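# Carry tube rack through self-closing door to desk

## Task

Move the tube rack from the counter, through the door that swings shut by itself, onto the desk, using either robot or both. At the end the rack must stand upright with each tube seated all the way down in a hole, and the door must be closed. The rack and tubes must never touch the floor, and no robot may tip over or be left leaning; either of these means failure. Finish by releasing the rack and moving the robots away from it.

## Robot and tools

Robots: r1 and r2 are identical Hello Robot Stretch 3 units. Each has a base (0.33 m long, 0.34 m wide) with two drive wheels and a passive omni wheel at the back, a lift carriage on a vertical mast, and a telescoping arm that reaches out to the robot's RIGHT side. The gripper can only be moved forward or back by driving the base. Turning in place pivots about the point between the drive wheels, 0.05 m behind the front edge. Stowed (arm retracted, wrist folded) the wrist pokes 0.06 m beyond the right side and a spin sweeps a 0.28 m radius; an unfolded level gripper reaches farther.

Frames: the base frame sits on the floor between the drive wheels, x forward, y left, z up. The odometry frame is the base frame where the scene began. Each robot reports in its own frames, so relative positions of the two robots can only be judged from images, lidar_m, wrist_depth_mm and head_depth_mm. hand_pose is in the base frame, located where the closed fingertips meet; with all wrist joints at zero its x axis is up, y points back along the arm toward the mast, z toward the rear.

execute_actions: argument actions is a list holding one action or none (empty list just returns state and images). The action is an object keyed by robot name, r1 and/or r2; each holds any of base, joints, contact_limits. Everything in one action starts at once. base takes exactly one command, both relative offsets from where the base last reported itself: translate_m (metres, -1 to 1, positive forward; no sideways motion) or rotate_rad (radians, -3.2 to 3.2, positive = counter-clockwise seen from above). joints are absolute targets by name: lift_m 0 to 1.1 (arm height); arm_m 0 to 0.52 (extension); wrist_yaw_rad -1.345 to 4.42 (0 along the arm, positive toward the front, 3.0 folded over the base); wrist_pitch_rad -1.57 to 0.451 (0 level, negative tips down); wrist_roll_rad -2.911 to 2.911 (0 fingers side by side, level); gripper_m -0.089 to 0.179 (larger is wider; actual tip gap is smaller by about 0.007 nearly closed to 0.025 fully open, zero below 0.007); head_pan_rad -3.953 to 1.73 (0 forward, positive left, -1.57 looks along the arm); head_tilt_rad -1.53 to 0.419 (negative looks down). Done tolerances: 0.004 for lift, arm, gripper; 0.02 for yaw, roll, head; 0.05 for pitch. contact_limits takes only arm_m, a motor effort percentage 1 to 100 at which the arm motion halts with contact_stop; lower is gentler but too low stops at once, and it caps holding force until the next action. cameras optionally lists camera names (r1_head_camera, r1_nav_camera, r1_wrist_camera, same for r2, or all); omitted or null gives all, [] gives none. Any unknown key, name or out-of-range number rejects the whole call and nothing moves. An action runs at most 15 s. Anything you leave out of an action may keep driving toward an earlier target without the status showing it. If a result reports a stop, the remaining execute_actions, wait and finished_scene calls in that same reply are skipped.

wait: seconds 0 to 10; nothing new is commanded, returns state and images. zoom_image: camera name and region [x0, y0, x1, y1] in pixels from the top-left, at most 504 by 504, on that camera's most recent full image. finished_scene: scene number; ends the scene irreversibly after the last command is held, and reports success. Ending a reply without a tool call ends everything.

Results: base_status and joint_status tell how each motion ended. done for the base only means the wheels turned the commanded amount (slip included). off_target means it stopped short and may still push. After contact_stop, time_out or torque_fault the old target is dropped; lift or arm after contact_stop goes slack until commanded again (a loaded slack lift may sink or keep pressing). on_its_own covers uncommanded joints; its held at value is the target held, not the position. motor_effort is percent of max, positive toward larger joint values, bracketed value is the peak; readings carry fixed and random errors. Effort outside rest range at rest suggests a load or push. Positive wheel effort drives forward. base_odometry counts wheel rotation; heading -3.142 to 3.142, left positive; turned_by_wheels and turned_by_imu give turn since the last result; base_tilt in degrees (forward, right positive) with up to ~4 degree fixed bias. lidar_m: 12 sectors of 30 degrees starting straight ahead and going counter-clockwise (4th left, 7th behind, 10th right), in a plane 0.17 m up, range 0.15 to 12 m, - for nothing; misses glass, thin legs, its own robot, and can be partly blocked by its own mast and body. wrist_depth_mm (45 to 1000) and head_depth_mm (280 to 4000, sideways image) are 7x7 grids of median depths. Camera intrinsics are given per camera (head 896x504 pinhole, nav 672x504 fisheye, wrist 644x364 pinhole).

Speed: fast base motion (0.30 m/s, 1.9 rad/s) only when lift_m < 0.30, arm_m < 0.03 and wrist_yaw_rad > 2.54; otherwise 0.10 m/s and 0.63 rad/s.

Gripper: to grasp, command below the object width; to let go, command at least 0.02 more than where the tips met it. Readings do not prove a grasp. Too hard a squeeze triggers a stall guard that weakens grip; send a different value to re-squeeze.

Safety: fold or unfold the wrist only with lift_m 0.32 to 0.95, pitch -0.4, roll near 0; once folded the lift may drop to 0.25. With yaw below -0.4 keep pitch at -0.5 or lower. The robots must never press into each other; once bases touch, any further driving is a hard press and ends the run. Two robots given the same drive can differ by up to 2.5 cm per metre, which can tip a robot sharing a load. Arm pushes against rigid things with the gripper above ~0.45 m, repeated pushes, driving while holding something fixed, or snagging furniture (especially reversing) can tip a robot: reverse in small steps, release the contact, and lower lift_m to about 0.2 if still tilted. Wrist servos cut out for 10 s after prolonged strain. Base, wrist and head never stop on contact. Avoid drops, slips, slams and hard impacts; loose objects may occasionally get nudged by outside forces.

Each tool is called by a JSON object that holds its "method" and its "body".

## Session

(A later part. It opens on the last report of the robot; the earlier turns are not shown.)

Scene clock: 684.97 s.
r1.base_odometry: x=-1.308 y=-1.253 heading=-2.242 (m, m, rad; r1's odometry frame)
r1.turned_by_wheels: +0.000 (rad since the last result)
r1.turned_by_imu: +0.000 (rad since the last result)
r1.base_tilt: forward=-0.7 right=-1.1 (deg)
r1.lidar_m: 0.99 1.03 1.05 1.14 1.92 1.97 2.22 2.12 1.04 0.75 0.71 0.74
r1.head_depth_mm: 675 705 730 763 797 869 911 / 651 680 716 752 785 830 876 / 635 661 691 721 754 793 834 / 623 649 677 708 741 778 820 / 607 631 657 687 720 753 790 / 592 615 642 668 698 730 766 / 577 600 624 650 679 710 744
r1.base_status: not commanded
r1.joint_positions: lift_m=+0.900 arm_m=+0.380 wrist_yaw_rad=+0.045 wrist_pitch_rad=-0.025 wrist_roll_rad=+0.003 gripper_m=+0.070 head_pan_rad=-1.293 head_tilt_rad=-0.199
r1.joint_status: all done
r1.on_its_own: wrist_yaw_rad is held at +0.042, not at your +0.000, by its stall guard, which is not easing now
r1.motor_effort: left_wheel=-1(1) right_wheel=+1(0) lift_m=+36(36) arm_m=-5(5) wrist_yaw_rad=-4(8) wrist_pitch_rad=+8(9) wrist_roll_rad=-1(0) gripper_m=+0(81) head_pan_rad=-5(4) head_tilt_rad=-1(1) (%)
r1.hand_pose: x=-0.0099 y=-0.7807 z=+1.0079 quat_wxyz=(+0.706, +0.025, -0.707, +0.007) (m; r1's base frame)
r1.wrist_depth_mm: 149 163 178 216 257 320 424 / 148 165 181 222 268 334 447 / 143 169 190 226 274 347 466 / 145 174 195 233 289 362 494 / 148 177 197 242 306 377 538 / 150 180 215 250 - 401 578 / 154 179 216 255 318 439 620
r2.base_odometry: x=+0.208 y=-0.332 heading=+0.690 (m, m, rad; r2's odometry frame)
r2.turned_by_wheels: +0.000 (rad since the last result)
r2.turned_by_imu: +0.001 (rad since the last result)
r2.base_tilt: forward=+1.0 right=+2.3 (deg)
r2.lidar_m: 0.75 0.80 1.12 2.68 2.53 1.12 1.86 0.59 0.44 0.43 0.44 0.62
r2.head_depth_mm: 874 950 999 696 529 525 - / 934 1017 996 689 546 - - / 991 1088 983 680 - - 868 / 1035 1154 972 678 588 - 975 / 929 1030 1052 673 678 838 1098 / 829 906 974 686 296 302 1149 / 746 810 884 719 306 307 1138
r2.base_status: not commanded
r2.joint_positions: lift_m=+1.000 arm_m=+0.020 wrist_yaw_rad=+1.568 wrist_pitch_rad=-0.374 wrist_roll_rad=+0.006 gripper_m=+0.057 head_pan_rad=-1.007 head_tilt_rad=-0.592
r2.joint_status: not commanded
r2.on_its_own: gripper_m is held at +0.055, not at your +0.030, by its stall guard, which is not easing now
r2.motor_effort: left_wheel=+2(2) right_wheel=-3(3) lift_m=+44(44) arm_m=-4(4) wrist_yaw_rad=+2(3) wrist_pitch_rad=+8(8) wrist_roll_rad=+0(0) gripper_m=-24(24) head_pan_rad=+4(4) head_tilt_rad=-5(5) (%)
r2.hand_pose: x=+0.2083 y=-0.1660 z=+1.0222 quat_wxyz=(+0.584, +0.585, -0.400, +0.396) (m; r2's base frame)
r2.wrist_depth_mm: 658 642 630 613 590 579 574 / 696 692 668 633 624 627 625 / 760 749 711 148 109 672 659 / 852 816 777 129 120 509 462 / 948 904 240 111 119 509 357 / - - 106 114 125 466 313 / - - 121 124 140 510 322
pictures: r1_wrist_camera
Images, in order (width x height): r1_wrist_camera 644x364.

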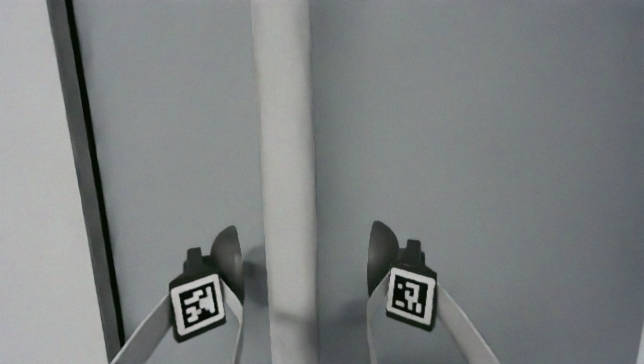

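{"method": "execute_actions", "body": {"actions": [{"r1":{"joints":{"arm_m":0.405,"wrist_yaw_rad":0.01},"contact_limits":{"arm_m":15}}}], "cameras": ["r1_wrist_camera"]}}

Scene clock: 692.13 s.
r1.base_odometry: x=-1.308 y=-1.253 heading=-2.242 (m, m, rad; r1's odometry frame)
r1.turned_by_wheels: +0.000 (rad since the last result)
r1.turned_by_imu: +0.001 (rad since the last result)
r1.base_tilt: forward=-0.6 right=-1.1 (deg)
r1.lidar_m: 0.99 1.03 1.05 1.15 1.92 1.97 2.22 2.12 1.04 0.75 0.72 0.74
r1.head_depth_mm: 676 704 728 766 799 872 912 / 653 679 716 750 790 830 879 / 635 661 691 722 755 794 834 / 622 648 676 707 742 778 821 / 607 632 657 687 719 753 794 / 591 617 641 669 699 730 767 / 579 602 624 649 679 711 744
r1.base_status: not commanded
r1.joint_positions: lift_m=+0.900 arm_m=+0.405 wrist_yaw_rad=+0.013 wrist_pitch_rad=-0.025 wrist_roll_rad=+0.003 gripper_m=+0.070 head_pan_rad=-1.293 head_tilt_rad=-0.199
r1.joint_status: all done
r1.motor_effort: left_wheel=-1(1) right_wheel=+1(1) lift_m=+35(35) arm_m=+4(7) wrist_yaw_rad=-4(5) wrist_pitch_rad=+8(8) wrist_roll_rad=+0(0) gripper_m=+0(0) head_pan_rad=-4(4) head_tilt_rad=-1(1) (%)
r1.contact_limits: arm_m 15 (drawing in: default 26, maximum 42; extending or still: default 34, maximum 57)
r1.hand_pose: x=-0.0181 y=-0.8051 z=+1.0079 quat_wxyz=(+0.706, +0.014, -0.708, -0.004) (m; r1's base frame)
r1.wrist_depth_mm: 133 147 104 198 242 305 420 / 136 149 108 203 249 319 446 / 138 153 111 209 258 334 467 / 141 156 118 216 266 349 504 / 144 159 119 220 286 368 533 / 147 162 119 229 - 383 576 / 151 161 183 235 294 427 638
r2.base_odometry: x=+0.208 y=-0.332 heading=+0.690 (m, m, rad; r2's odometry frame)
r2.turned_by_wheels: +0.000 (rad since the last result)
r2.turned_by_imu: +0.001 (rad since the last result)
r2.base_tilt: forward=+1.0 right=+2.3 (deg)
r2.lidar_m: 0.75 0.79 1.12 2.68 2.52 1.12 1.86 0.59 0.44 0.43 0.44 0.62
r2.head_depth_mm: 878 948 1000 694 532 526 - / 932 1021 998 691 548 - - / 993 1084 985 681 - - 871 / 1033 1153 978 678 587 - 970 / 927 1025 1051 670 679 841 1099 / 826 907 973 687 296 302 1141 / 745 807 885 721 306 307 1133
r2.base_status: not commanded
r2.joint_positions: lift_m=+1.000 arm_m=+0.020 wrist_yaw_rad=+1.568 wrist_pitch_rad=-0.374 wrist_roll_rad=+0.006 gripper_m=+0.057 head_pan_rad=-1.007 head_tilt_rad=-0.592
r2.joint_status: not commanded
r2.on_its_own: gripper_m is held at +0.055, not at your +0.030, by its stall guard, which is not easing now
r2.motor_effort: left_wheel=+2(2) right_wheel=-3(3) lift_m=+44(44) arm_m=-4(4) wrist_yaw_rad=+3(3) wrist_pitch_rad=+8(8) wrist_roll_rad=+0(0) gripper_m=-24(24) head_pan_rad=+4(4) head_tilt_rad=-5(5) (%)
r2.hand_pose: x=+0.2083 y=-0.1660 z=+1.0222 quat_wxyz=(+0.584, +0.585, -0.400, +0.396) (m; r2's base frame)
r2.wrist_depth_mm: 637 636 631 606 594 584 575 / 703 692 678 631 622 630 615 / 763 749 707 149 109 684 667 / 849 833 783 129 120 509 462 / 932 904 240 111 120 508 355 / - - 106 114 125 470 312 / - - 121 125 140 505 324
pictures: r1_wrist_camera
Images, in order (width x height): r1_wrist_camera 644x364.

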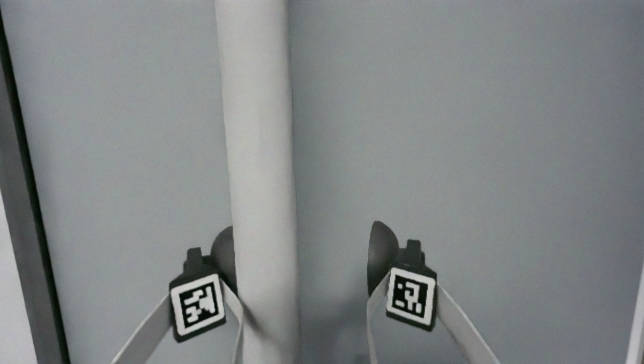

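{"method": "execute_actions", "body": {"actions": [{"r1":{"joints":{"gripper_m":0.01}}}], "cameras": ["r1_wrist_camera"]}}

Scene clock: 702.10 s.
r1.base_odometry: x=-1.308 y=-1.253 heading=-2.241 (m, m, rad; r1's odometry frame)
r1.turned_by_wheels: +0.001 (rad since the last result)
r1.turned_by_imu: +0.002 (rad since the last result)
r1.base_tilt: forward=-0.6 right=-1.0 (deg)
r1.lidar_m: 0.99 1.03 1.05 1.14 1.92 1.97 2.22 2.13 1.04 0.75 0.72 0.74
r1.head_depth_mm: 675 706 728 762 790 873 911 / 647 680 716 749 788 831 878 / 636 661 690 722 753 792 835 / 621 649 676 706 741 776 819 / 606 631 658 685 719 752 791 / 591 616 641 668 698 731 766 / 578 601 625 650 678 710 743
r1.base_status: not commanded
r1.joint_positions: lift_m=+0.900 arm_m=+0.405 wrist_yaw_rad=+0.046 wrist_pitch_rad=-0.025 wrist_roll_rad=+0.003 gripper_m=+0.010 head_pan_rad=-1.293 head_tilt_rad=-0.199
r1.joint_status: all done
r1.on_its_own: right_wheel is at rest, and its effort (-21) is outside its rest range (-18 to +18); wrist_yaw_rad is at rest, and its effort (-43) is outside its rest range (-12 to +12)
r1.motor_effort: left_wheel=+17(17) right_wheel=-21(21) lift_m=+35(35) arm_m=+4(4) wrist_yaw_rad=-43(43) wrist_pitch_rad=+8(8) wrist_roll_rad=+0(1) gripper_m=-8(87) head_pan_rad=-4(4) head_tilt_rad=-1(1) (%)
r1.hand_pose: x=-0.0097 y=-0.8049 z=+1.0079 quat_wxyz=(+0.706, +0.025, -0.707, +0.007) (m; r1's base frame)
r1.wrist_depth_mm: 131 145 158 191 227 281 371 / 135 147 161 197 236 292 390 / 139 149 166 201 245 301 414 / 140 154 173 122 248 315 435 / 142 157 175 120 262 337 461 / 140 161 173 122 276 352 494 / 137 163 187 130 290 373 528
r2.base_odometry: x=+0.208 y=-0.332 heading=+0.690 (m, m, rad; r2's odometry frame)
r2.turned_by_wheels: +0.000 (rad since the last result)
r2.turned_by_imu: +0.001 (rad since the last result)
r2.base_tilt: forward=+1.1 right=+2.3 (deg)
r2.lidar_m: 0.75 0.79 1.12 2.68 2.52 1.12 1.86 0.59 0.44 0.43 0.45 0.62
r2.head_depth_mm: 878 952 997 698 531 526 - / 933 1009 1002 690 546 - - / 994 1086 985 683 - - 868 / 1031 1151 970 678 588 - 965 / 931 1032 1051 669 682 839 1102 / 826 901 975 688 296 303 1144 / 741 806 886 721 306 307 1141
r2.base_status: not commanded
r2.joint_positions: lift_m=+1.000 arm_m=+0.020 wrist_yaw_rad=+1.568 wrist_pitch_rad=-0.374 wrist_roll_rad=+0.006 gripper_m=+0.057 head_pan_rad=-1.007 head_tilt_rad=-0.592
r2.joint_status: not commanded
r2.on_its_own: gripper_m is held at +0.055, not at your +0.030, by its stall guard, which is not easing now
r2.motor_effort: left_wheel=+2(2) right_wheel=-3(3) lift_m=+44(44) arm_m=-4(4) wrist_yaw_rad=+2(2) wrist_pitch_rad=+8(8) wrist_roll_rad=+0(0) gripper_m=-24(24) head_pan_rad=+5(4) head_tilt_rad=-5(5) (%)
r2.hand_pose: x=+0.2083 y=-0.1660 z=+1.0222 quat_wxyz=(+0.584, +0.585, -0.400, +0.396) (m; r2's base frame)
r2.wrist_depth_mm: 643 634 624 606 595 584 584 / 694 682 668 627 626 629 606 / 774 737 724 149 109 684 665 / 840 814 790 128 120 511 464 / 922 907 239 111 119 506 353 / - - 106 113 125 469 313 / - - 121 125 140 501 321
pictures: r1_wrist_camera
Images, in order (width x height): r1_wrist_camera 644x364.

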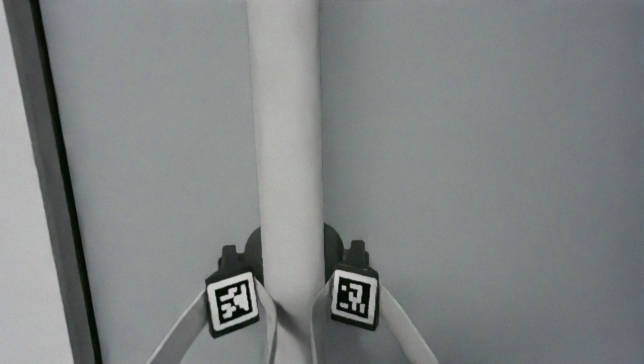

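{"method": "execute_actions", "body": {"actions": [{"r1":{"base":{"translate_m":0.012}}}], "cameras": ["r1_wrist_camera"]}}

Scene clock: 707.73 s.
r1.base_odometry: x=-1.316 y=-1.262 heading=-2.241 (m, m, rad; r1's odometry frame)
r1.turned_by_wheels: -0.001 (rad since the last result)
r1.turned_by_imu: -0.001 (rad since the last result)
r1.base_tilt: forward=-0.7 right=-1.2 (deg)
r1.lidar_m: 0.98 1.02 1.04 1.14 1.93 1.97 2.23 2.14 1.03 0.74 0.71 0.73
r1.head_depth_mm: 670 700 726 754 793 868 908 / 644 672 706 740 780 825 873 / 631 656 688 718 755 785 831 / 618 643 670 701 735 770 811 / 603 627 655 683 712 746 785 / 588 611 637 663 692 724 760 / 573 596 619 646 675 703 737
r1.base_status: done
r1.joint_positions: lift_m=+0.900 arm_m=+0.405 wrist_yaw_rad=+0.042 wrist_pitch_rad=-0.026 wrist_roll_rad=+0.003 gripper_m=+0.010 head_pan_rad=-1.293 head_tilt_rad=-0.199
r1.joint_status: not commanded
r1.on_its_own: wrist_yaw_rad is held at +0.063, not at your +0.010, by its stall guard, which is not easing now; wrist_yaw_rad is at rest, and its effort (+25) is outside its rest range (-12 to +12)
r1.motor_effort: left_wheel=-14(15) right_wheel=+16(15) lift_m=+35(35) arm_m=+5(4) wrist_yaw_rad=+25(25) wrist_pitch_rad=+9(9) wrist_roll_rad=+0(0) gripper_m=-7(7) head_pan_rad=-4(3) head_tilt_rad=-1(2) (%)
r1.hand_pose: x=-0.0107 y=-0.8049 z=+1.0077 quat_wxyz=(+0.706, +0.024, -0.707, +0.005) (m; r1's base frame)
r1.wrist_depth_mm: 130 141 157 105 224 279 374 / 132 143 164 109 232 292 401 / 136 147 169 112 238 305 414 / 137 150 171 117 250 318 445 / 139 153 175 120 261 336 478 / 130 158 173 122 278 351 512 / 133 161 192 128 270 368 544
r2.base_odometry: x=+0.208 y=-0.332 heading=+0.690 (m, m, rad; r2's odometry frame)
r2.turned_by_wheels: +0.000 (rad since the last result)
r2.turned_by_imu: +0.001 (rad since the last result)
r2.base_tilt: forward=+1.1 right=+2.3 (deg)
r2.lidar_m: 0.75 0.79 1.13 2.69 2.53 1.13 1.86 0.59 0.44 0.43 0.45 0.62
r2.head_depth_mm: 878 954 1001 696 529 527 - / 932 1016 1000 688 545 - - / 993 1083 984 685 - - 871 / 1033 1157 973 679 588 - 969 / 931 1028 1051 670 680 838 1102 / 829 906 976 687 296 302 1142 / 744 804 879 721 306 307 1142
r2.base_status: not commanded
r2.joint_positions: lift_m=+1.000 arm_m=+0.020 wrist_yaw_rad=+1.568 wrist_pitch_rad=-0.374 wrist_roll_rad=+0.006 gripper_m=+0.057 head_pan_rad=-1.007 head_tilt_rad=-0.592
r2.joint_status: not commanded
r2.on_its_own: gripper_m is held at +0.055, not at your +0.030, by its stall guard, which is not easing now
r2.motor_effort: left_wheel=+3(2) right_wheel=-3(3) lift_m=+44(44) arm_m=-4(4) wrist_yaw_rad=+2(2) wrist_pitch_rad=+8(8) wrist_roll_rad=+0(0) gripper_m=-24(24) head_pan_rad=+4(4) head_tilt_rad=-5(5) (%)
r2.hand_pose: x=+0.2083 y=-0.1660 z=+1.0222 quat_wxyz=(+0.584, +0.585, -0.400, +0.396) (m; r2's base frame)
r2.wrist_depth_mm: 648 631 621 611 591 592 570 / 701 685 667 629 617 630 619 / 764 739 708 148 109 676 664 / 839 824 781 129 120 508 462 / 935 904 239 111 119 513 357 / - - 106 114 125 471 313 / - - 121 125 140 508 323
pictures: r1_wrist_camera
Images, in order (width x height): r1_wrist_camera 644x364.

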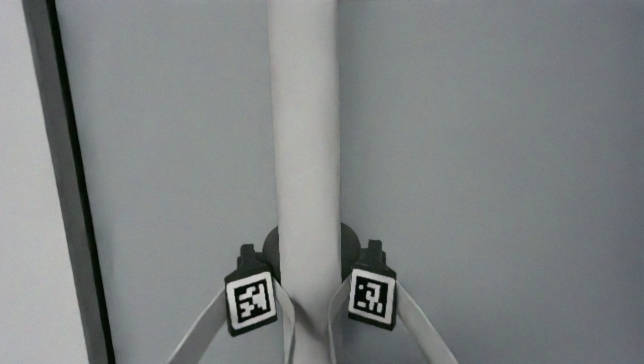

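{"method": "execute_actions", "body": {"actions": [{"r1":{"base":{"translate_m":-0.058},"joints":{"arm_m":0.343,"wrist_yaw_rad":0.13},"contact_limits":{"arm_m":40}}}], "cameras": ["r1_wrist_camera","r1_head_camera"]}}

Scene clock: 725.73 s.
r1.base_odometry: x=-1.280 y=-1.217 heading=-2.242 (m, m, rad; r1's odometry frame)
r1.turned_by_wheels: +0.000 (rad since the last result)
r1.turned_by_imu: -0.005 (rad since the last result)
r1.base_tilt: forward=-0.6 right=-1.0 (deg)
r1.lidar_m: 1.01 1.07 1.09 1.14 1.89 1.94 2.18 2.09 1.02 0.72 0.74 0.76
r1.head_depth_mm: 629 660 683 717 756 - 861 / 611 637 662 695 730 766 816 / 652 679 709 736 771 801 845 / 647 671 701 733 762 802 844 / 629 654 682 712 744 781 818 / 614 636 664 692 724 758 795 / 598 622 645 673 702 734 770
r1.base_status: done
r1.joint_positions: lift_m=+0.900 arm_m=+0.344 wrist_yaw_rad=+0.117 wrist_pitch_rad=-0.023 wrist_roll_rad=+0.003 gripper_m=+0.010 head_pan_rad=-1.293 head_tilt_rad=-0.199
r1.joint_status: all done
r1.on_its_own: wrist_yaw_rad is at rest, and its effort (+16) is outside its rest range (-12 to +12)
r1.motor_effort: left_wheel=-5(26) right_wheel=+7(18) lift_m=+35(35) arm_m=-8(15) wrist_yaw_rad=+16(47) wrist_pitch_rad=+8(9) wrist_roll_rad=-1(0) gripper_m=-5(8) head_pan_rad=-5(4) head_tilt_rad=+0(1) (%)
r1.contact_limits: arm_m 40 (drawing in: default 26, maximum 42; extending or still: default 34, maximum 57)
r1.hand_pose: x=+0.0083 y=-0.7425 z=+1.0083 quat_wxyz=(+0.706, +0.050, -0.706, +0.033) (m; r1's base frame)
r1.wrist_depth_mm: 173 142 160 108 228 290 388 / 177 144 167 112 238 300 403 / 182 148 170 115 248 311 436 / 187 151 175 120 254 325 460 / 193 156 177 123 264 341 490 / 196 162 176 124 286 361 540 / 201 167 194 131 282 379 568
r2.base_odometry: x=+0.208 y=-0.332 heading=+0.690 (m, m, rad; r2's odometry frame)
r2.turned_by_wheels: +0.000 (rad since the last result)
r2.turned_by_imu: +0.001 (rad since the last result)
r2.base_tilt: forward=+1.0 right=+2.3 (deg)
r2.lidar_m: 0.75 0.79 1.12 2.68 2.50 1.13 1.86 0.59 0.44 0.43 0.44 0.62
r2.head_depth_mm: 878 953 998 696 529 526 - / 931 1016 1004 691 545 - - / 995 1088 981 684 - - 869 / 1032 1151 974 677 586 - 967 / 930 1028 1052 669 679 841 1105 / 829 901 976 687 296 302 1140 / 746 809 884 721 306 308 1138
r2.base_status: not commanded
r2.joint_positions: lift_m=+1.000 arm_m=+0.020 wrist_yaw_rad=+1.568 wrist_pitch_rad=-0.374 wrist_roll_rad=+0.006 gripper_m=+0.057 head_pan_rad=-1.007 head_tilt_rad=-0.592
r2.joint_status: not commanded
r2.on_its_own: gripper_m is held at +0.055, not at your +0.030, by its stall guard, which is not easing now
r2.motor_effort: left_wheel=+2(2) right_wheel=-3(3) lift_m=+44(44) arm_m=-4(4) wrist_yaw_rad=+2(2) wrist_pitch_rad=+8(8) wrist_roll_rad=+0(0) gripper_m=-24(24) head_pan_rad=+4(4) head_tilt_rad=-5(5) (%)
r2.hand_pose: x=+0.2083 y=-0.1660 z=+1.0222 quat_wxyz=(+0.584, +0.585, -0.400, +0.396) (m; r2's base frame)
r2.wrist_depth_mm: 639 635 619 608 601 593 569 / 707 687 667 629 624 623 615 / 779 746 720 149 109 683 665 / 842 818 778 128 120 508 461 / 942 905 240 111 119 508 359 / - - 106 114 125 472 312 / - - 121 125 140 506 321
pictures: r1_head_camera (sideways: a quarter turn clockwise sets it upright), r1_wrist_camera
Images, in order (width x height): r1_head_camera 896x504, r1_wrist_camera 644x364.

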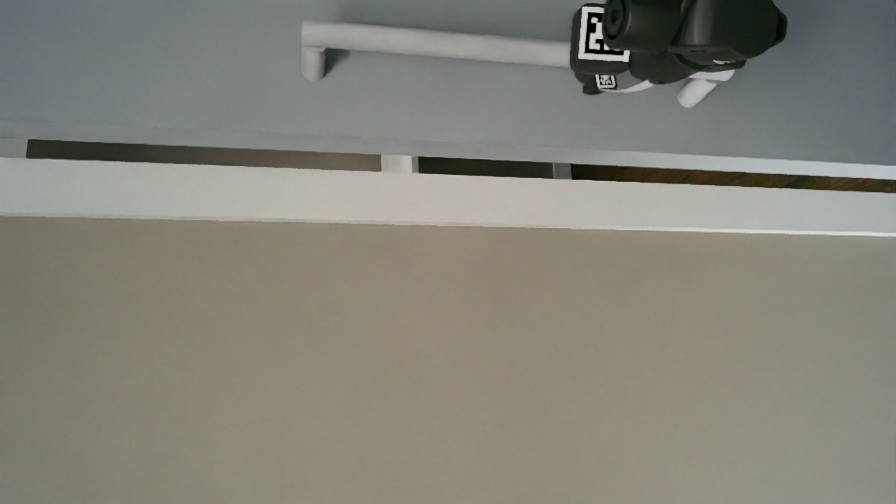

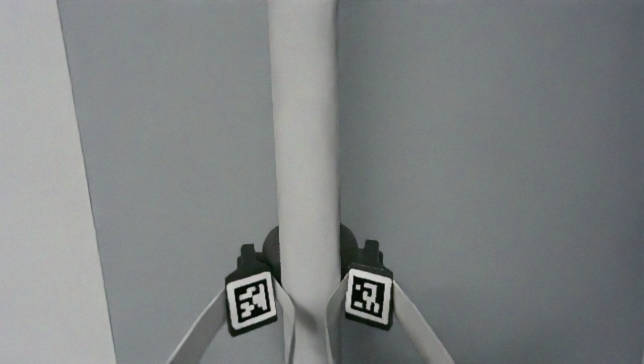

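{"method": "execute_actions", "body": {"actions": [{"r1":{"base":{"translate_m":-0.066},"joints":{"arm_m":0.287,"wrist_yaw_rad":0.22},"contact_limits":{"arm_m":40}}}], "cameras": ["r1_wrist_camera"]}}

Scene clock: 733.07 s.
r1.base_odometry: x=-1.239 y=-1.165 heading=-2.242 (m, m, rad; r1's odometry frame)
r1.turned_by_wheels: +0.000 (rad since the last result)
r1.turned_by_imu: +0.001 (rad since the last result)
r1.base_tilt: forward=-0.6 right=-1.1 (deg)
r1.lidar_m: 1.07 1.12 1.15 1.13 1.86 1.91 2.12 2.03 1.01 0.66 0.77 0.80
r1.head_depth_mm: 592 621 642 682 723 - 832 / 564 589 616 648 677 707 766 / 2617 2764 2877 648 671 704 739 / 668 699 728 759 797 838 881 / 660 688 716 747 781 820 862 / 645 669 698 728 759 792 834 / 627 652 678 707 737 770 808
r1.base_status: done
r1.joint_positions: lift_m=+0.900 arm_m=+0.288 wrist_yaw_rad=+0.172 wrist_pitch_rad=-0.022 wrist_roll_rad=+0.003 gripper_m=+0.010 head_pan_rad=-1.293 head_tilt_rad=-0.199
r1.joint_status: wrist_yaw_rad off_target (ended at +0.172, target +0.220); the others done
r1.on_its_own: wrist_yaw_rad is held at +0.176, not at your +0.220, by its stall guard, which is not easing now
r1.motor_effort: left_wheel=-1(19) right_wheel=+2(16) lift_m=+35(35) arm_m=-8(14) wrist_yaw_rad=+4(56) wrist_pitch_rad=+7(8) wrist_roll_rad=+0(1) gripper_m=-5(11) head_pan_rad=-5(4) head_tilt_rad=-1(1) (%)
r1.contact_limits: arm_m 40 (drawing in: default 26, maximum 42; extending or still: default 34, maximum 57)
r1.hand_pose: x=+0.0224 y=-0.6845 z=+1.0087 quat_wxyz=(+0.704, +0.069, -0.705, +0.053) (m; r1's base frame)
r1.wrist_depth_mm: 132 142 161 109 234 299 424 / 239 144 165 111 243 312 442 / 248 148 171 115 250 327 468 / 254 151 175 120 260 343 496 / 263 154 176 122 271 359 532 / 269 158 175 125 292 375 584 / 276 162 193 132 292 398 631
r2.base_odometry: x=+0.208 y=-0.332 heading=+0.690 (m, m, rad; r2's odometry frame)
r2.turned_by_wheels: +0.000 (rad since the last result)
r2.turned_by_imu: +0.001 (rad since the last result)
r2.base_tilt: forward=+1.1 right=+2.3 (deg)
r2.lidar_m: 0.75 0.79 1.12 2.68 2.48 1.12 1.86 0.59 0.44 0.43 0.44 0.62
r2.head_depth_mm: 880 954 1005 696 530 527 - / 930 1015 999 690 546 - - / 989 1093 987 684 - - 869 / 1042 1151 974 676 588 - 968 / 930 1024 1048 669 681 835 1107 / 827 908 974 688 296 302 1144 / 745 807 883 720 306 307 1138
r2.base_status: not commanded
r2.joint_positions: lift_m=+1.000 arm_m=+0.020 wrist_yaw_rad=+1.568 wrist_pitch_rad=-0.374 wrist_roll_rad=+0.006 gripper_m=+0.057 head_pan_rad=-1.007 head_tilt_rad=-0.592
r2.joint_status: not commanded
r2.on_its_own: gripper_m is held at +0.055, not at your +0.030, by its stall guard, which is not easing now
r2.motor_effort: left_wheel=+2(3) right_wheel=-3(3) lift_m=+44(44) arm_m=-4(4) wrist_yaw_rad=+2(2) wrist_pitch_rad=+8(8) wrist_roll_rad=+0(0) gripper_m=-24(25) head_pan_rad=+4(4) head_tilt_rad=-5(4) (%)
r2.hand_pose: x=+0.2083 y=-0.1660 z=+1.0222 quat_wxyz=(+0.584, +0.585, -0.400, +0.396) (m; r2's base frame)
r2.wrist_depth_mm: 649 634 629 609 596 582 579 / 698 681 674 630 624 621 616 / 758 750 709 148 109 679 673 / 849 826 787 129 120 504 456 / 955 900 240 111 119 507 356 / - - 106 114 125 468 312 / - - 121 124 141 509 322
pictures: r1_wrist_camera
Images, in order (width x height): r1_wrist_camera 644x364.

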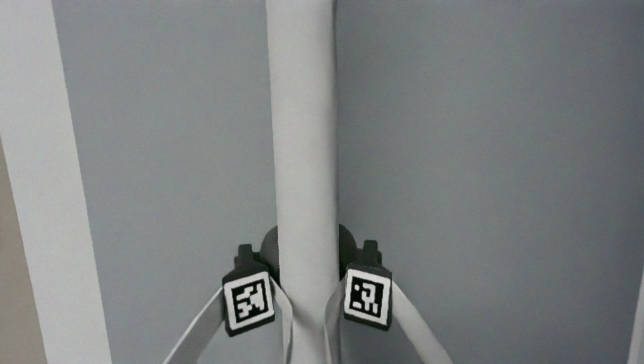

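{"method": "execute_actions", "body": {"actions": [{"r1":{"joints":{"arm_m":0.27,"wrist_yaw_rad":0.2},"contact_limits":{"arm_m":1}}}], "cameras": []}}

Scene clock: 793.13 s.
r1.base_odometry: x=-1.239 y=-1.165 heading=-2.242 (m, m, rad; r1's odometry frame)
r1.turned_by_wheels: +0.000 (rad since the last result)
r1.turned_by_imu: +0.000 (rad since the last result)
r1.base_tilt: forward=-0.7 right=-1.0 (deg)
r1.lidar_m: 1.06 1.12 1.15 1.13 1.86 1.90 2.12 2.03 1.01 0.66 0.78 0.80
r1.head_depth_mm: 593 622 645 683 722 - 832 / 565 590 617 650 677 710 768 / 2646 2758 2840 648 671 703 739 / 668 698 727 761 796 836 886 / 661 688 717 746 781 820 861 / 642 668 697 726 758 794 833 / 628 653 677 707 738 771 807
r1.base_status: not commanded
r1.joint_positions: lift_m=+0.900 arm_m=+0.288 wrist_yaw_rad=+0.181 wrist_pitch_rad=-0.022 wrist_roll_rad=+0.003 gripper_m=+0.010 head_pan_rad=-1.293 head_tilt_rad=-0.199
r1.joint_status: arm_m contact_stop (moved +0.000 of -0.018); the others done
r1.on_its_own: arm_m is slack since a contact_stop, until your next command for it (your +0.270 is given up); wrist_yaw_rad is at rest, and its effort (+22) is outside its rest range (-12 to +12)
r1.motor_effort: left_wheel=-3(3) right_wheel=+5(5) lift_m=+35(35) arm_m=+0(1) wrist_yaw_rad=+22(23) wrist_pitch_rad=+7(7) wrist_roll_rad=-1(1) gripper_m=-6(6) head_pan_rad=-3(3) head_tilt_rad=-1(2) (%)
r1.contact_limits: arm_m 1 (drawing in: default 26, maximum 42; extending or still: default 34, maximum 57)
r1.hand_pose: x=+0.0246 y=-0.6841 z=+1.0087 quat_wxyz=(+0.704, +0.072, -0.704, +0.056) (m; r1's base frame)
r1.wrist_depth_mm: 233 142 162 108 232 294 401 / 240 145 167 112 241 306 427 / 250 147 171 116 248 319 463 / 255 151 176 119 258 335 490 / 265 154 176 123 268 357 512 / 270 160 174 124 289 370 567 / 275 165 193 132 286 383 598
r2.base_odometry: x=+0.208 y=-0.332 heading=+0.690 (m, m, rad; r2's odometry frame)
r2.turned_by_wheels: +0.000 (rad since the last result)
r2.turned_by_imu: +0.000 (rad since the last result)
r2.base_tilt: forward=+1.0 right=+2.3 (deg)
r2.lidar_m: 0.75 0.80 1.13 2.68 2.47 1.12 1.86 0.59 0.44 0.43 0.45 0.62
r2.head_depth_mm: 877 956 999 694 531 526 - / 933 1016 996 690 547 - - / 994 1096 986 682 - - 869 / 1030 1161 968 678 586 - 965 / 926 1029 1049 670 680 838 1101 / 827 903 974 685 296 303 1141 / 741 806 880 720 306 307 1130
r2.base_status: not commanded
r2.joint_positions: lift_m=+1.000 arm_m=+0.020 wrist_yaw_rad=+1.568 wrist_pitch_rad=-0.374 wrist_roll_rad=+0.006 gripper_m=+0.057 head_pan_rad=-1.007 head_tilt_rad=-0.592
r2.joint_status: not commanded
r2.on_its_own: gripper_m is held at +0.055, not at your +0.030, by its stall guard, which is not easing now
r2.motor_effort: left_wheel=+2(2) right_wheel=-3(3) lift_m=+44(44) arm_m=-4(4) wrist_yaw_rad=+2(3) wrist_pitch_rad=+8(8) wrist_roll_rad=+0(0) gripper_m=-25(24) head_pan_rad=+4(4) head_tilt_rad=-5(5) (%)
r2.hand_pose: x=+0.2083 y=-0.1660 z=+1.0222 quat_wxyz=(+0.584, +0.585, -0.400, +0.396) (m; r2's base frame)
r2.wrist_depth_mm: 643 626 616 598 599 588 573 / 697 676 665 634 627 635 619 / 752 739 710 148 109 684 671 / 845 826 766 129 120 506 460 / 935 910 239 111 119 510 355 / - - 106 113 125 471 312 / - - 121 124 140 506 321
pictures: none
No camera images: the call's "cameras" was empty. Leave "cameras" out to get every camera's image.

{"method": "execute_actions", "body": {"actions": [{"r1":{"base":{"translate_m":-0.152},"joints":{"wrist_yaw_rad":0.39}}}], "cameras": ["r1_wrist_camera","r1_nav_camera"]}}

Scene clock: 800.03 s.
r1.base_odometry: x=-1.144 y=-1.046 heading=-2.240 (m, m, rad; r1's odometry frame)
r1.turned_by_wheels: +0.002 (rad since the last result)
r1.turned_by_imu: -0.009 (rad since the last result)
r1.base_tilt: forward=-0.6 right=-1.1 (deg)
r1.lidar_m: 1.16 1.25 1.27 1.13 1.78 1.82 2.00 1.90 1.18 0.66 0.63 0.88
r1.head_depth_mm: 645 678 717 756 802 - 918 / 607 635 667 702 734 - 838 / 572 597 609 636 654 696 769 / 540 564 587 614 644 677 714 / 2582 2700 2808 2508 2710 1874 991 / 709 735 767 797 838 875 919 / 698 725 754 785 818 855 896
r1.base_status: done
r1.joint_positions: lift_m=+0.900 arm_m=+0.282 wrist_yaw_rad=+0.543 wrist_pitch_rad=-0.023 wrist_roll_rad=+0.003 gripper_m=+0.011 head_pan_rad=-1.293 head_tilt_rad=-0.199
r1.joint_status: wrist_yaw_rad off_target (ended at +0.543, target +0.390)
r1.on_its_own: arm_m is slack since a contact_stop, until your next command for it (your +0.270 is given up); left_wheel is at rest, and its effort (+35) is outside its rest range (-18 to +18); right_wheel is at rest, and its effort (-46) is outside its rest range (-18 to +18); wrist_yaw_rad is at rest, and its effort (-100) is outside its rest range (-12 to +12)
r1.motor_effort: left_wheel=+35(39) right_wheel=-46(49) lift_m=+35(35) arm_m=+2(4) wrist_yaw_rad=-100(100) wrist_pitch_rad=+8(8) wrist_roll_rad=+0(0) gripper_m=-21(23) head_pan_rad=-5(4) head_tilt_rad=+0(1) (%)
r1.hand_pose: x=+0.1107 y=-0.6460 z=+1.0084 quat_wxyz=(+0.683, +0.198, -0.680, +0.181) (m; r1's base frame)
r1.wrist_depth_mm: 363 160 107 186 202 224 246 / 375 163 110 192 209 230 256 / 386 168 114 197 216 239 264 / 401 173 119 202 225 247 276 / 407 178 121 206 231 256 288 / 417 181 123 210 240 266 301 / 436 196 129 222 250 276 310
r2.base_odometry: x=+0.208 y=-0.332 heading=+0.690 (m, m, rad; r2's odometry frame)
r2.turned_by_wheels: +0.000 (rad since the last result)
r2.turned_by_imu: +0.001 (rad since the last result)
r2.base_tilt: forward=+1.0 right=+2.3 (deg)
r2.lidar_m: 0.75 0.79 1.12 2.68 1.14 1.14 1.86 0.59 0.44 0.43 0.45 0.62
r2.head_depth_mm: 877 954 1000 696 530 526 - / 932 1017 1002 689 546 - - / 992 1089 989 682 - - 872 / 1033 1153 971 678 587 - 966 / 929 1031 1054 669 680 840 1109 / 829 905 970 685 296 303 1138 / 744 809 882 722 306 307 1135
r2.base_status: not commanded
r2.joint_positions: lift_m=+1.000 arm_m=+0.020 wrist_yaw_rad=+1.568 wrist_pitch_rad=-0.374 wrist_roll_rad=+0.006 gripper_m=+0.057 head_pan_rad=-1.007 head_tilt_rad=-0.592
r2.joint_status: not commanded
r2.on_its_own: gripper_m is held at +0.055, not at your +0.030, by its stall guard, which is not easing now
r2.motor_effort: left_wheel=+2(2) right_wheel=-3(3) lift_m=+44(44) arm_m=-4(4) wrist_yaw_rad=+3(2) wrist_pitch_rad=+8(8) wrist_roll_rad=+1(0) gripper_m=-24(24) head_pan_rad=+4(4) head_tilt_rad=-5(5) (%)
r2.hand_pose: x=+0.2083 y=-0.1660 z=+1.0222 quat_wxyz=(+0.584, +0.585, -0.400, +0.396) (m; r2's base frame)
r2.wrist_depth_mm: 641 634 621 609 594 581 565 / 697 682 667 627 617 631 612 / 751 758 732 148 109 677 666 / 836 814 772 129 120 516 463 / 939 901 239 111 119 508 356 / - 999 106 114 125 469 314 / - - 121 124 140 504 320
pictures: r1_nav_camera (sideways: a quarter turn counterclockwise sets it upright), r1_wrist_camera
Images, in order (width x height): r1_nav_camera 672x504, r1_wrist_camera 644x364.

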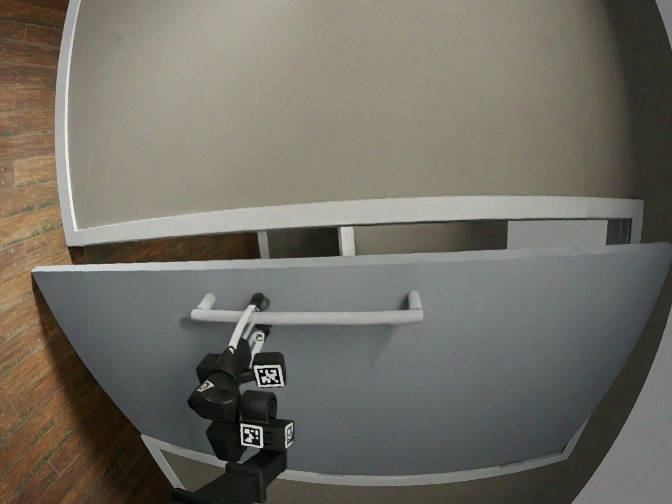

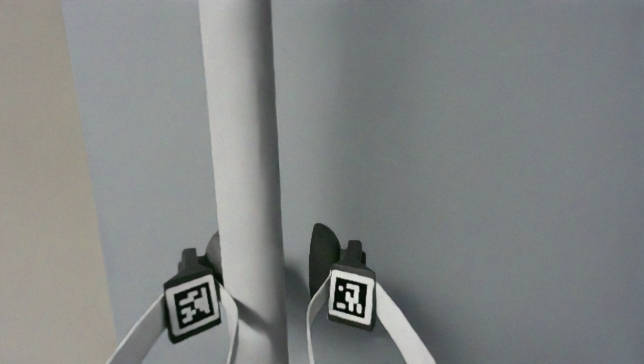

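{"method": "execute_actions", "body": {"actions": [{"r1":{"joints":{"arm_m":0.205,"wrist_yaw_rad":0.40},"contact_limits":{"arm_m":40}}}], "cameras": ["r1_wrist_camera"]}}

Scene clock: 809.47 s.
r1.base_odometry: x=-1.144 y=-1.046 heading=-2.242 (m, m, rad; r1's odometry frame)
r1.turned_by_wheels: -0.002 (rad since the last result)
r1.turned_by_imu: -0.002 (rad since the last result)
r1.base_tilt: forward=-0.7 right=-1.1 (deg)
r1.lidar_m: 1.16 1.24 1.28 1.13 1.77 1.81 2.00 1.90 1.13 0.57 0.56 0.88
r1.head_depth_mm: 572 603 635 674 717 777 - / 529 554 570 581 646 554 720 / 491 513 534 565 593 619 657 / 479 501 521 544 570 598 629 / 2641 2723 2861 2954 2895 2031 1560 / 707 738 768 800 836 876 919 / 695 724 752 782 819 855 895
r1.base_status: not commanded
r1.joint_positions: lift_m=+0.900 arm_m=+0.206 wrist_yaw_rad=+0.390 wrist_pitch_rad=-0.021 wrist_roll_rad=+0.003 gripper_m=+0.010 head_pan_rad=-1.293 head_tilt_rad=-0.199
r1.joint_status: all done
r1.motor_effort: left_wheel=+0(27) right_wheel=+1(37) lift_m=+35(35) arm_m=-8(9) wrist_yaw_rad=+11(100) wrist_pitch_rad=+7(7) wrist_roll_rad=+0(0) gripper_m=-5(18) head_pan_rad=-4(4) head_tilt_rad=-1(0) (%)
r1.contact_limits: arm_m 40 (drawing in: default 26, maximum 42; extending or still: default 34, maximum 57)
r1.hand_pose: x=+0.0758 y=-0.5871 z=+1.0088 quat_wxyz=(+0.694, +0.145, -0.693, +0.129) (m; r1's base frame)
r1.wrist_depth_mm: 381 144 161 108 226 280 364 / 395 146 167 112 232 293 386 / 405 149 170 114 240 302 408 / 412 153 175 119 252 315 431 / 426 158 178 122 262 326 461 / 439 163 177 125 280 347 482 / 456 169 194 131 276 362 522
r2.base_odometry: x=+0.208 y=-0.332 heading=+0.690 (m, m, rad; r2's odometry frame)
r2.turned_by_wheels: +0.000 (rad since the last result)
r2.turned_by_imu: +0.001 (rad since the last result)
r2.base_tilt: forward=+1.0 right=+2.3 (deg)
r2.lidar_m: 0.75 0.79 1.13 2.68 1.14 1.14 1.86 0.59 0.44 0.43 0.45 0.62
r2.head_depth_mm: 877 954 1000 697 531 527 - / 932 1018 1004 688 547 - - / 995 1085 985 683 - - 870 / 1036 1156 974 675 586 - 969 / 923 1025 1049 670 680 838 1101 / 829 903 976 688 296 302 1142 / 744 806 880 718 306 307 1136
r2.base_status: not commanded
r2.joint_positions: lift_m=+1.000 arm_m=+0.020 wrist_yaw_rad=+1.568 wrist_pitch_rad=-0.374 wrist_roll_rad=+0.006 gripper_m=+0.057 head_pan_rad=-1.007 head_tilt_rad=-0.592
r2.joint_status: not commanded
r2.on_its_own: gripper_m is held at +0.055, not at your +0.030, by its stall guard, which is not easing now
r2.motor_effort: left_wheel=+2(2) right_wheel=-3(3) lift_m=+44(44) arm_m=-4(4) wrist_yaw_rad=+2(2) wrist_pitch_rad=+8(8) wrist_roll_rad=+0(0) gripper_m=-24(25) head_pan_rad=+4(4) head_tilt_rad=-5(5) (%)
r2.hand_pose: x=+0.2083 y=-0.1660 z=+1.0222 quat_wxyz=(+0.584, +0.585, -0.400, +0.396) (m; r2's base frame)
r2.wrist_depth_mm: 641 636 621 610 591 583 567 / 722 685 684 634 623 630 607 / 774 748 727 148 109 676 662 / 838 828 774 129 120 506 458 / 935 911 240 111 119 509 360 / - - 106 114 125 465 314 / - - 121 125 140 502 323
pictures: r1_wrist_camera
Images, in order (width x height): r1_wrist_camera 644x364.

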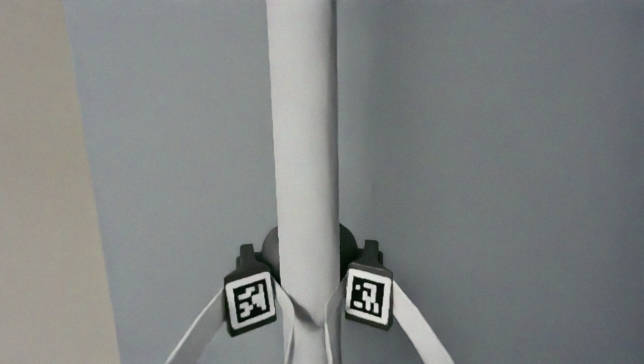

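{"method": "execute_actions", "body": {"actions": [{"r1":{"base":{"translate_m":-0.078},"joints":{"arm_m":0.176,"wrist_yaw_rad":0.481},"contact_limits":{"arm_m":40}}}], "cameras": []}}

{"method": "execute_actions", "body": {"actions": [{"r1":{"base":{"translate_m":-0.081},"joints":{"arm_m":0.149,"wrist_yaw_rad":0.569},"contact_limits":{"arm_m":40}}}], "cameras": []}}

Scene clock: 829.80 s.
r1.base_odometry: x=-1.096 y=-0.985 heading=-2.242 (m, m, rad; r1's odometry frame)
r1.turned_by_wheels: +0.000 (rad since the last result)
r1.turned_by_imu: +0.001 (rad since the last result)
r1.base_tilt: forward=-0.7 right=-1.0 (deg)
r1.lidar_m: 1.22 1.31 1.34 1.13 1.73 1.77 1.94 1.83 1.26 0.56 0.53 0.92
r1.head_depth_mm: 579 611 647 687 733 798 - / 525 553 581 615 651 681 - / 481 505 513 535 561 533 631 / 445 463 485 507 532 559 591 / 2616 2740 2897 2960 2886 2027 1554 / 2582 2662 2791 2425 924 948 963 / 724 755 788 819 859 897 941
r1.base_status: done
r1.joint_positions: lift_m=+0.900 arm_m=+0.177 wrist_yaw_rad=+0.478 wrist_pitch_rad=-0.019 wrist_roll_rad=+0.003 gripper_m=+0.010 head_pan_rad=-1.293 head_tilt_rad=-0.199
r1.joint_status: all done
r1.motor_effort: left_wheel=+2(14) right_wheel=-3(11) lift_m=+35(35) arm_m=-7(13) wrist_yaw_rad=+4(59) wrist_pitch_rad=+7(7) wrist_roll_rad=-1(1) gripper_m=-5(12) head_pan_rad=-3(4) head_tilt_rad=+0(1) (%)
r1.contact_limits: arm_m 40 (drawing in: default 26, maximum 42; extending or still: default 34, maximum 57)
r1.hand_pose: x=+0.0961 y=-0.5486 z=+1.0093 quat_wxyz=(+0.688, +0.174, -0.686, +0.160) (m; r1's base frame)
r1.wrist_depth_mm: 451 145 161 109 223 275 356 / 470 148 165 111 230 285 366 / 478 151 169 114 240 298 392 / 492 154 175 118 247 313 415 / 513 159 180 122 259 323 443 / 537 163 177 124 276 340 472 / 550 170 194 134 278 355 499
r2.base_odometry: x=+0.208 y=-0.332 heading=+0.690 (m, m, rad; r2's odometry frame)
r2.turned_by_wheels: +0.000 (rad since the last result)
r2.turned_by_imu: +0.001 (rad since the last result)
r2.base_tilt: forward=+1.1 right=+2.3 (deg)
r2.lidar_m: 0.75 0.79 1.12 2.68 1.15 1.26 1.86 0.59 0.44 0.42 0.44 0.62
r2.head_depth_mm: 879 953 1000 695 531 525 - / 931 1017 1002 690 546 - - / 994 1090 991 684 - - 867 / 1034 1153 968 676 587 - 966 / 930 1028 1048 673 679 840 1103 / 826 902 975 686 296 302 1136 / 747 803 878 716 306 307 1145
r2.base_status: not commanded
r2.joint_positions: lift_m=+1.000 arm_m=+0.020 wrist_yaw_rad=+1.568 wrist_pitch_rad=-0.374 wrist_roll_rad=+0.006 gripper_m=+0.057 head_pan_rad=-1.007 head_tilt_rad=-0.592
r2.joint_status: not commanded
r2.on_its_own: gripper_m is held at +0.055, not at your +0.030, by its stall guard, which is not easing now
r2.motor_effort: left_wheel=+2(2) right_wheel=-3(3) lift_m=+44(44) arm_m=-4(4) wrist_yaw_rad=+3(2) wrist_pitch_rad=+8(8) wrist_roll_rad=+0(0) gripper_m=-24(25) head_pan_rad=+4(4) head_tilt_rad=-5(5) (%)
r2.hand_pose: x=+0.2083 y=-0.1660 z=+1.0222 quat_wxyz=(+0.584, +0.585, -0.400, +0.396) (m; r2's base frame)
r2.wrist_depth_mm: 647 627 618 610 600 585 571 / 705 682 678 642 615 628 619 / 776 765 712 149 109 674 670 / 822 835 782 129 120 507 461 / 931 927 239 111 119 511 357 / - - 106 114 125 468 313 / - - 121 124 140 509 321
pictures: none
No camera images: the call's "cameras" was empty. Leave "cameras" out to get every camera's image.

Scene clock: 831.60 s.
r1.base_odometry: x=-1.045 y=-0.921 heading=-2.242 (m, m, rad; r1's odometry frame)
r1.turned_by_wheels: +0.000 (rad since the last result)
r1.turned_by_imu: +0.001 (rad since the last result)
r1.base_tilt: forward=-0.7 right=-1.1 (deg)
r1.lidar_m: 1.28 1.38 1.41 1.15 1.69 1.73 1.86 1.77 1.38 0.55 0.49 0.96
r1.head_depth_mm: 596 632 671 719 769 843 - / 532 559 590 624 664 688 - / 478 502 494 453 557 496 581 / 435 454 468 497 520 543 566 / 408 425 442 464 486 509 540 / 2634 2747 2847 2935 2875 2117 1610 / 2519 832 843 859 903 938 979
r1.base_status: done
r1.joint_positions: lift_m=+0.900 arm_m=+0.150 wrist_yaw_rad=+0.563 wrist_pitch_rad=-0.020 wrist_roll_rad=+0.003 gripper_m=+0.010 head_pan_rad=-1.293 head_tilt_rad=-0.199
r1.joint_status: all done
r1.motor_effort: left_wheel=+2(14) right_wheel=-3(7) lift_m=+35(35) arm_m=-7(15) wrist_yaw_rad=+7(58) wrist_pitch_rad=+7(7) wrist_roll_rad=+0(0) gripper_m=-5(12) head_pan_rad=-4(4) head_tilt_rad=-1(1) (%)
r1.contact_limits: arm_m 40 (drawing in: default 26, maximum 42; extending or still: default 34, maximum 57)
r1.hand_pose: x=+0.1151 y=-0.5108 z=+1.0092 quat_wxyz=(+0.680, +0.204, -0.678, +0.189) (m; r1's base frame)
r1.wrist_depth_mm: 546 145 161 109 222 272 345 / 555 149 165 111 231 283 371 / 578 151 170 115 238 292 389 / 589 153 177 118 246 307 413 / 609 159 178 121 255 320 433 / 631 164 177 125 274 338 460 / 642 170 194 133 280 349 487
r2.base_odometry: x=+0.208 y=-0.332 heading=+0.690 (m, m, rad; r2's odometry frame)
r2.turned_by_wheels: +0.000 (rad since the last result)
r2.turned_by_imu: +0.000 (rad since the last result)
r2.base_tilt: forward=+1.1 right=+2.3 (deg)
r2.lidar_m: 0.75 0.79 1.13 2.68 1.17 1.73 1.86 0.59 0.44 0.43 0.44 0.62
r2.head_depth_mm: 879 952 1000 695 530 525 - / 927 1017 999 691 547 - - / 990 1090 989 683 - - 867 / 1033 1152 971 674 588 - 969 / 931 1030 1049 670 679 835 1109 / 826 905 974 688 296 303 1139 / 747 804 882 722 306 307 1131
r2.base_status: not commanded
r2.joint_positions: lift_m=+1.000 arm_m=+0.020 wrist_yaw_rad=+1.568 wrist_pitch_rad=-0.374 wrist_roll_rad=+0.006 gripper_m=+0.057 head_pan_rad=-1.007 head_tilt_rad=-0.592
r2.joint_status: not commanded
r2.on_its_own: gripper_m is held at +0.055, not at your +0.030, by its stall guard, which is not easing now
r2.motor_effort: left_wheel=+2(2) right_wheel=-3(3) lift_m=+44(44) arm_m=-4(4) wrist_yaw_rad=+3(3) wrist_pitch_rad=+8(8) wrist_roll_rad=+0(0) gripper_m=-24(25) head_pan_rad=+4(4) head_tilt_rad=-5(4) (%)
r2.hand_pose: x=+0.2083 y=-0.1660 z=+1.0222 quat_wxyz=(+0.584, +0.585, -0.400, +0.396) (m; r2's base frame)
r2.wrist_depth_mm: 649 639 629 605 592 585 572 / 707 694 667 626 623 630 621 / 773 742 717 149 109 681 666 / 852 825 777 128 120 509 463 / 944 912 239 111 119 507 354 / - - 106 114 125 467 313 / - - 122 125 140 501 323
pictures: none
No camera images: the call's "cameras" was empty. Leave "cameras" out to get every camera's image.


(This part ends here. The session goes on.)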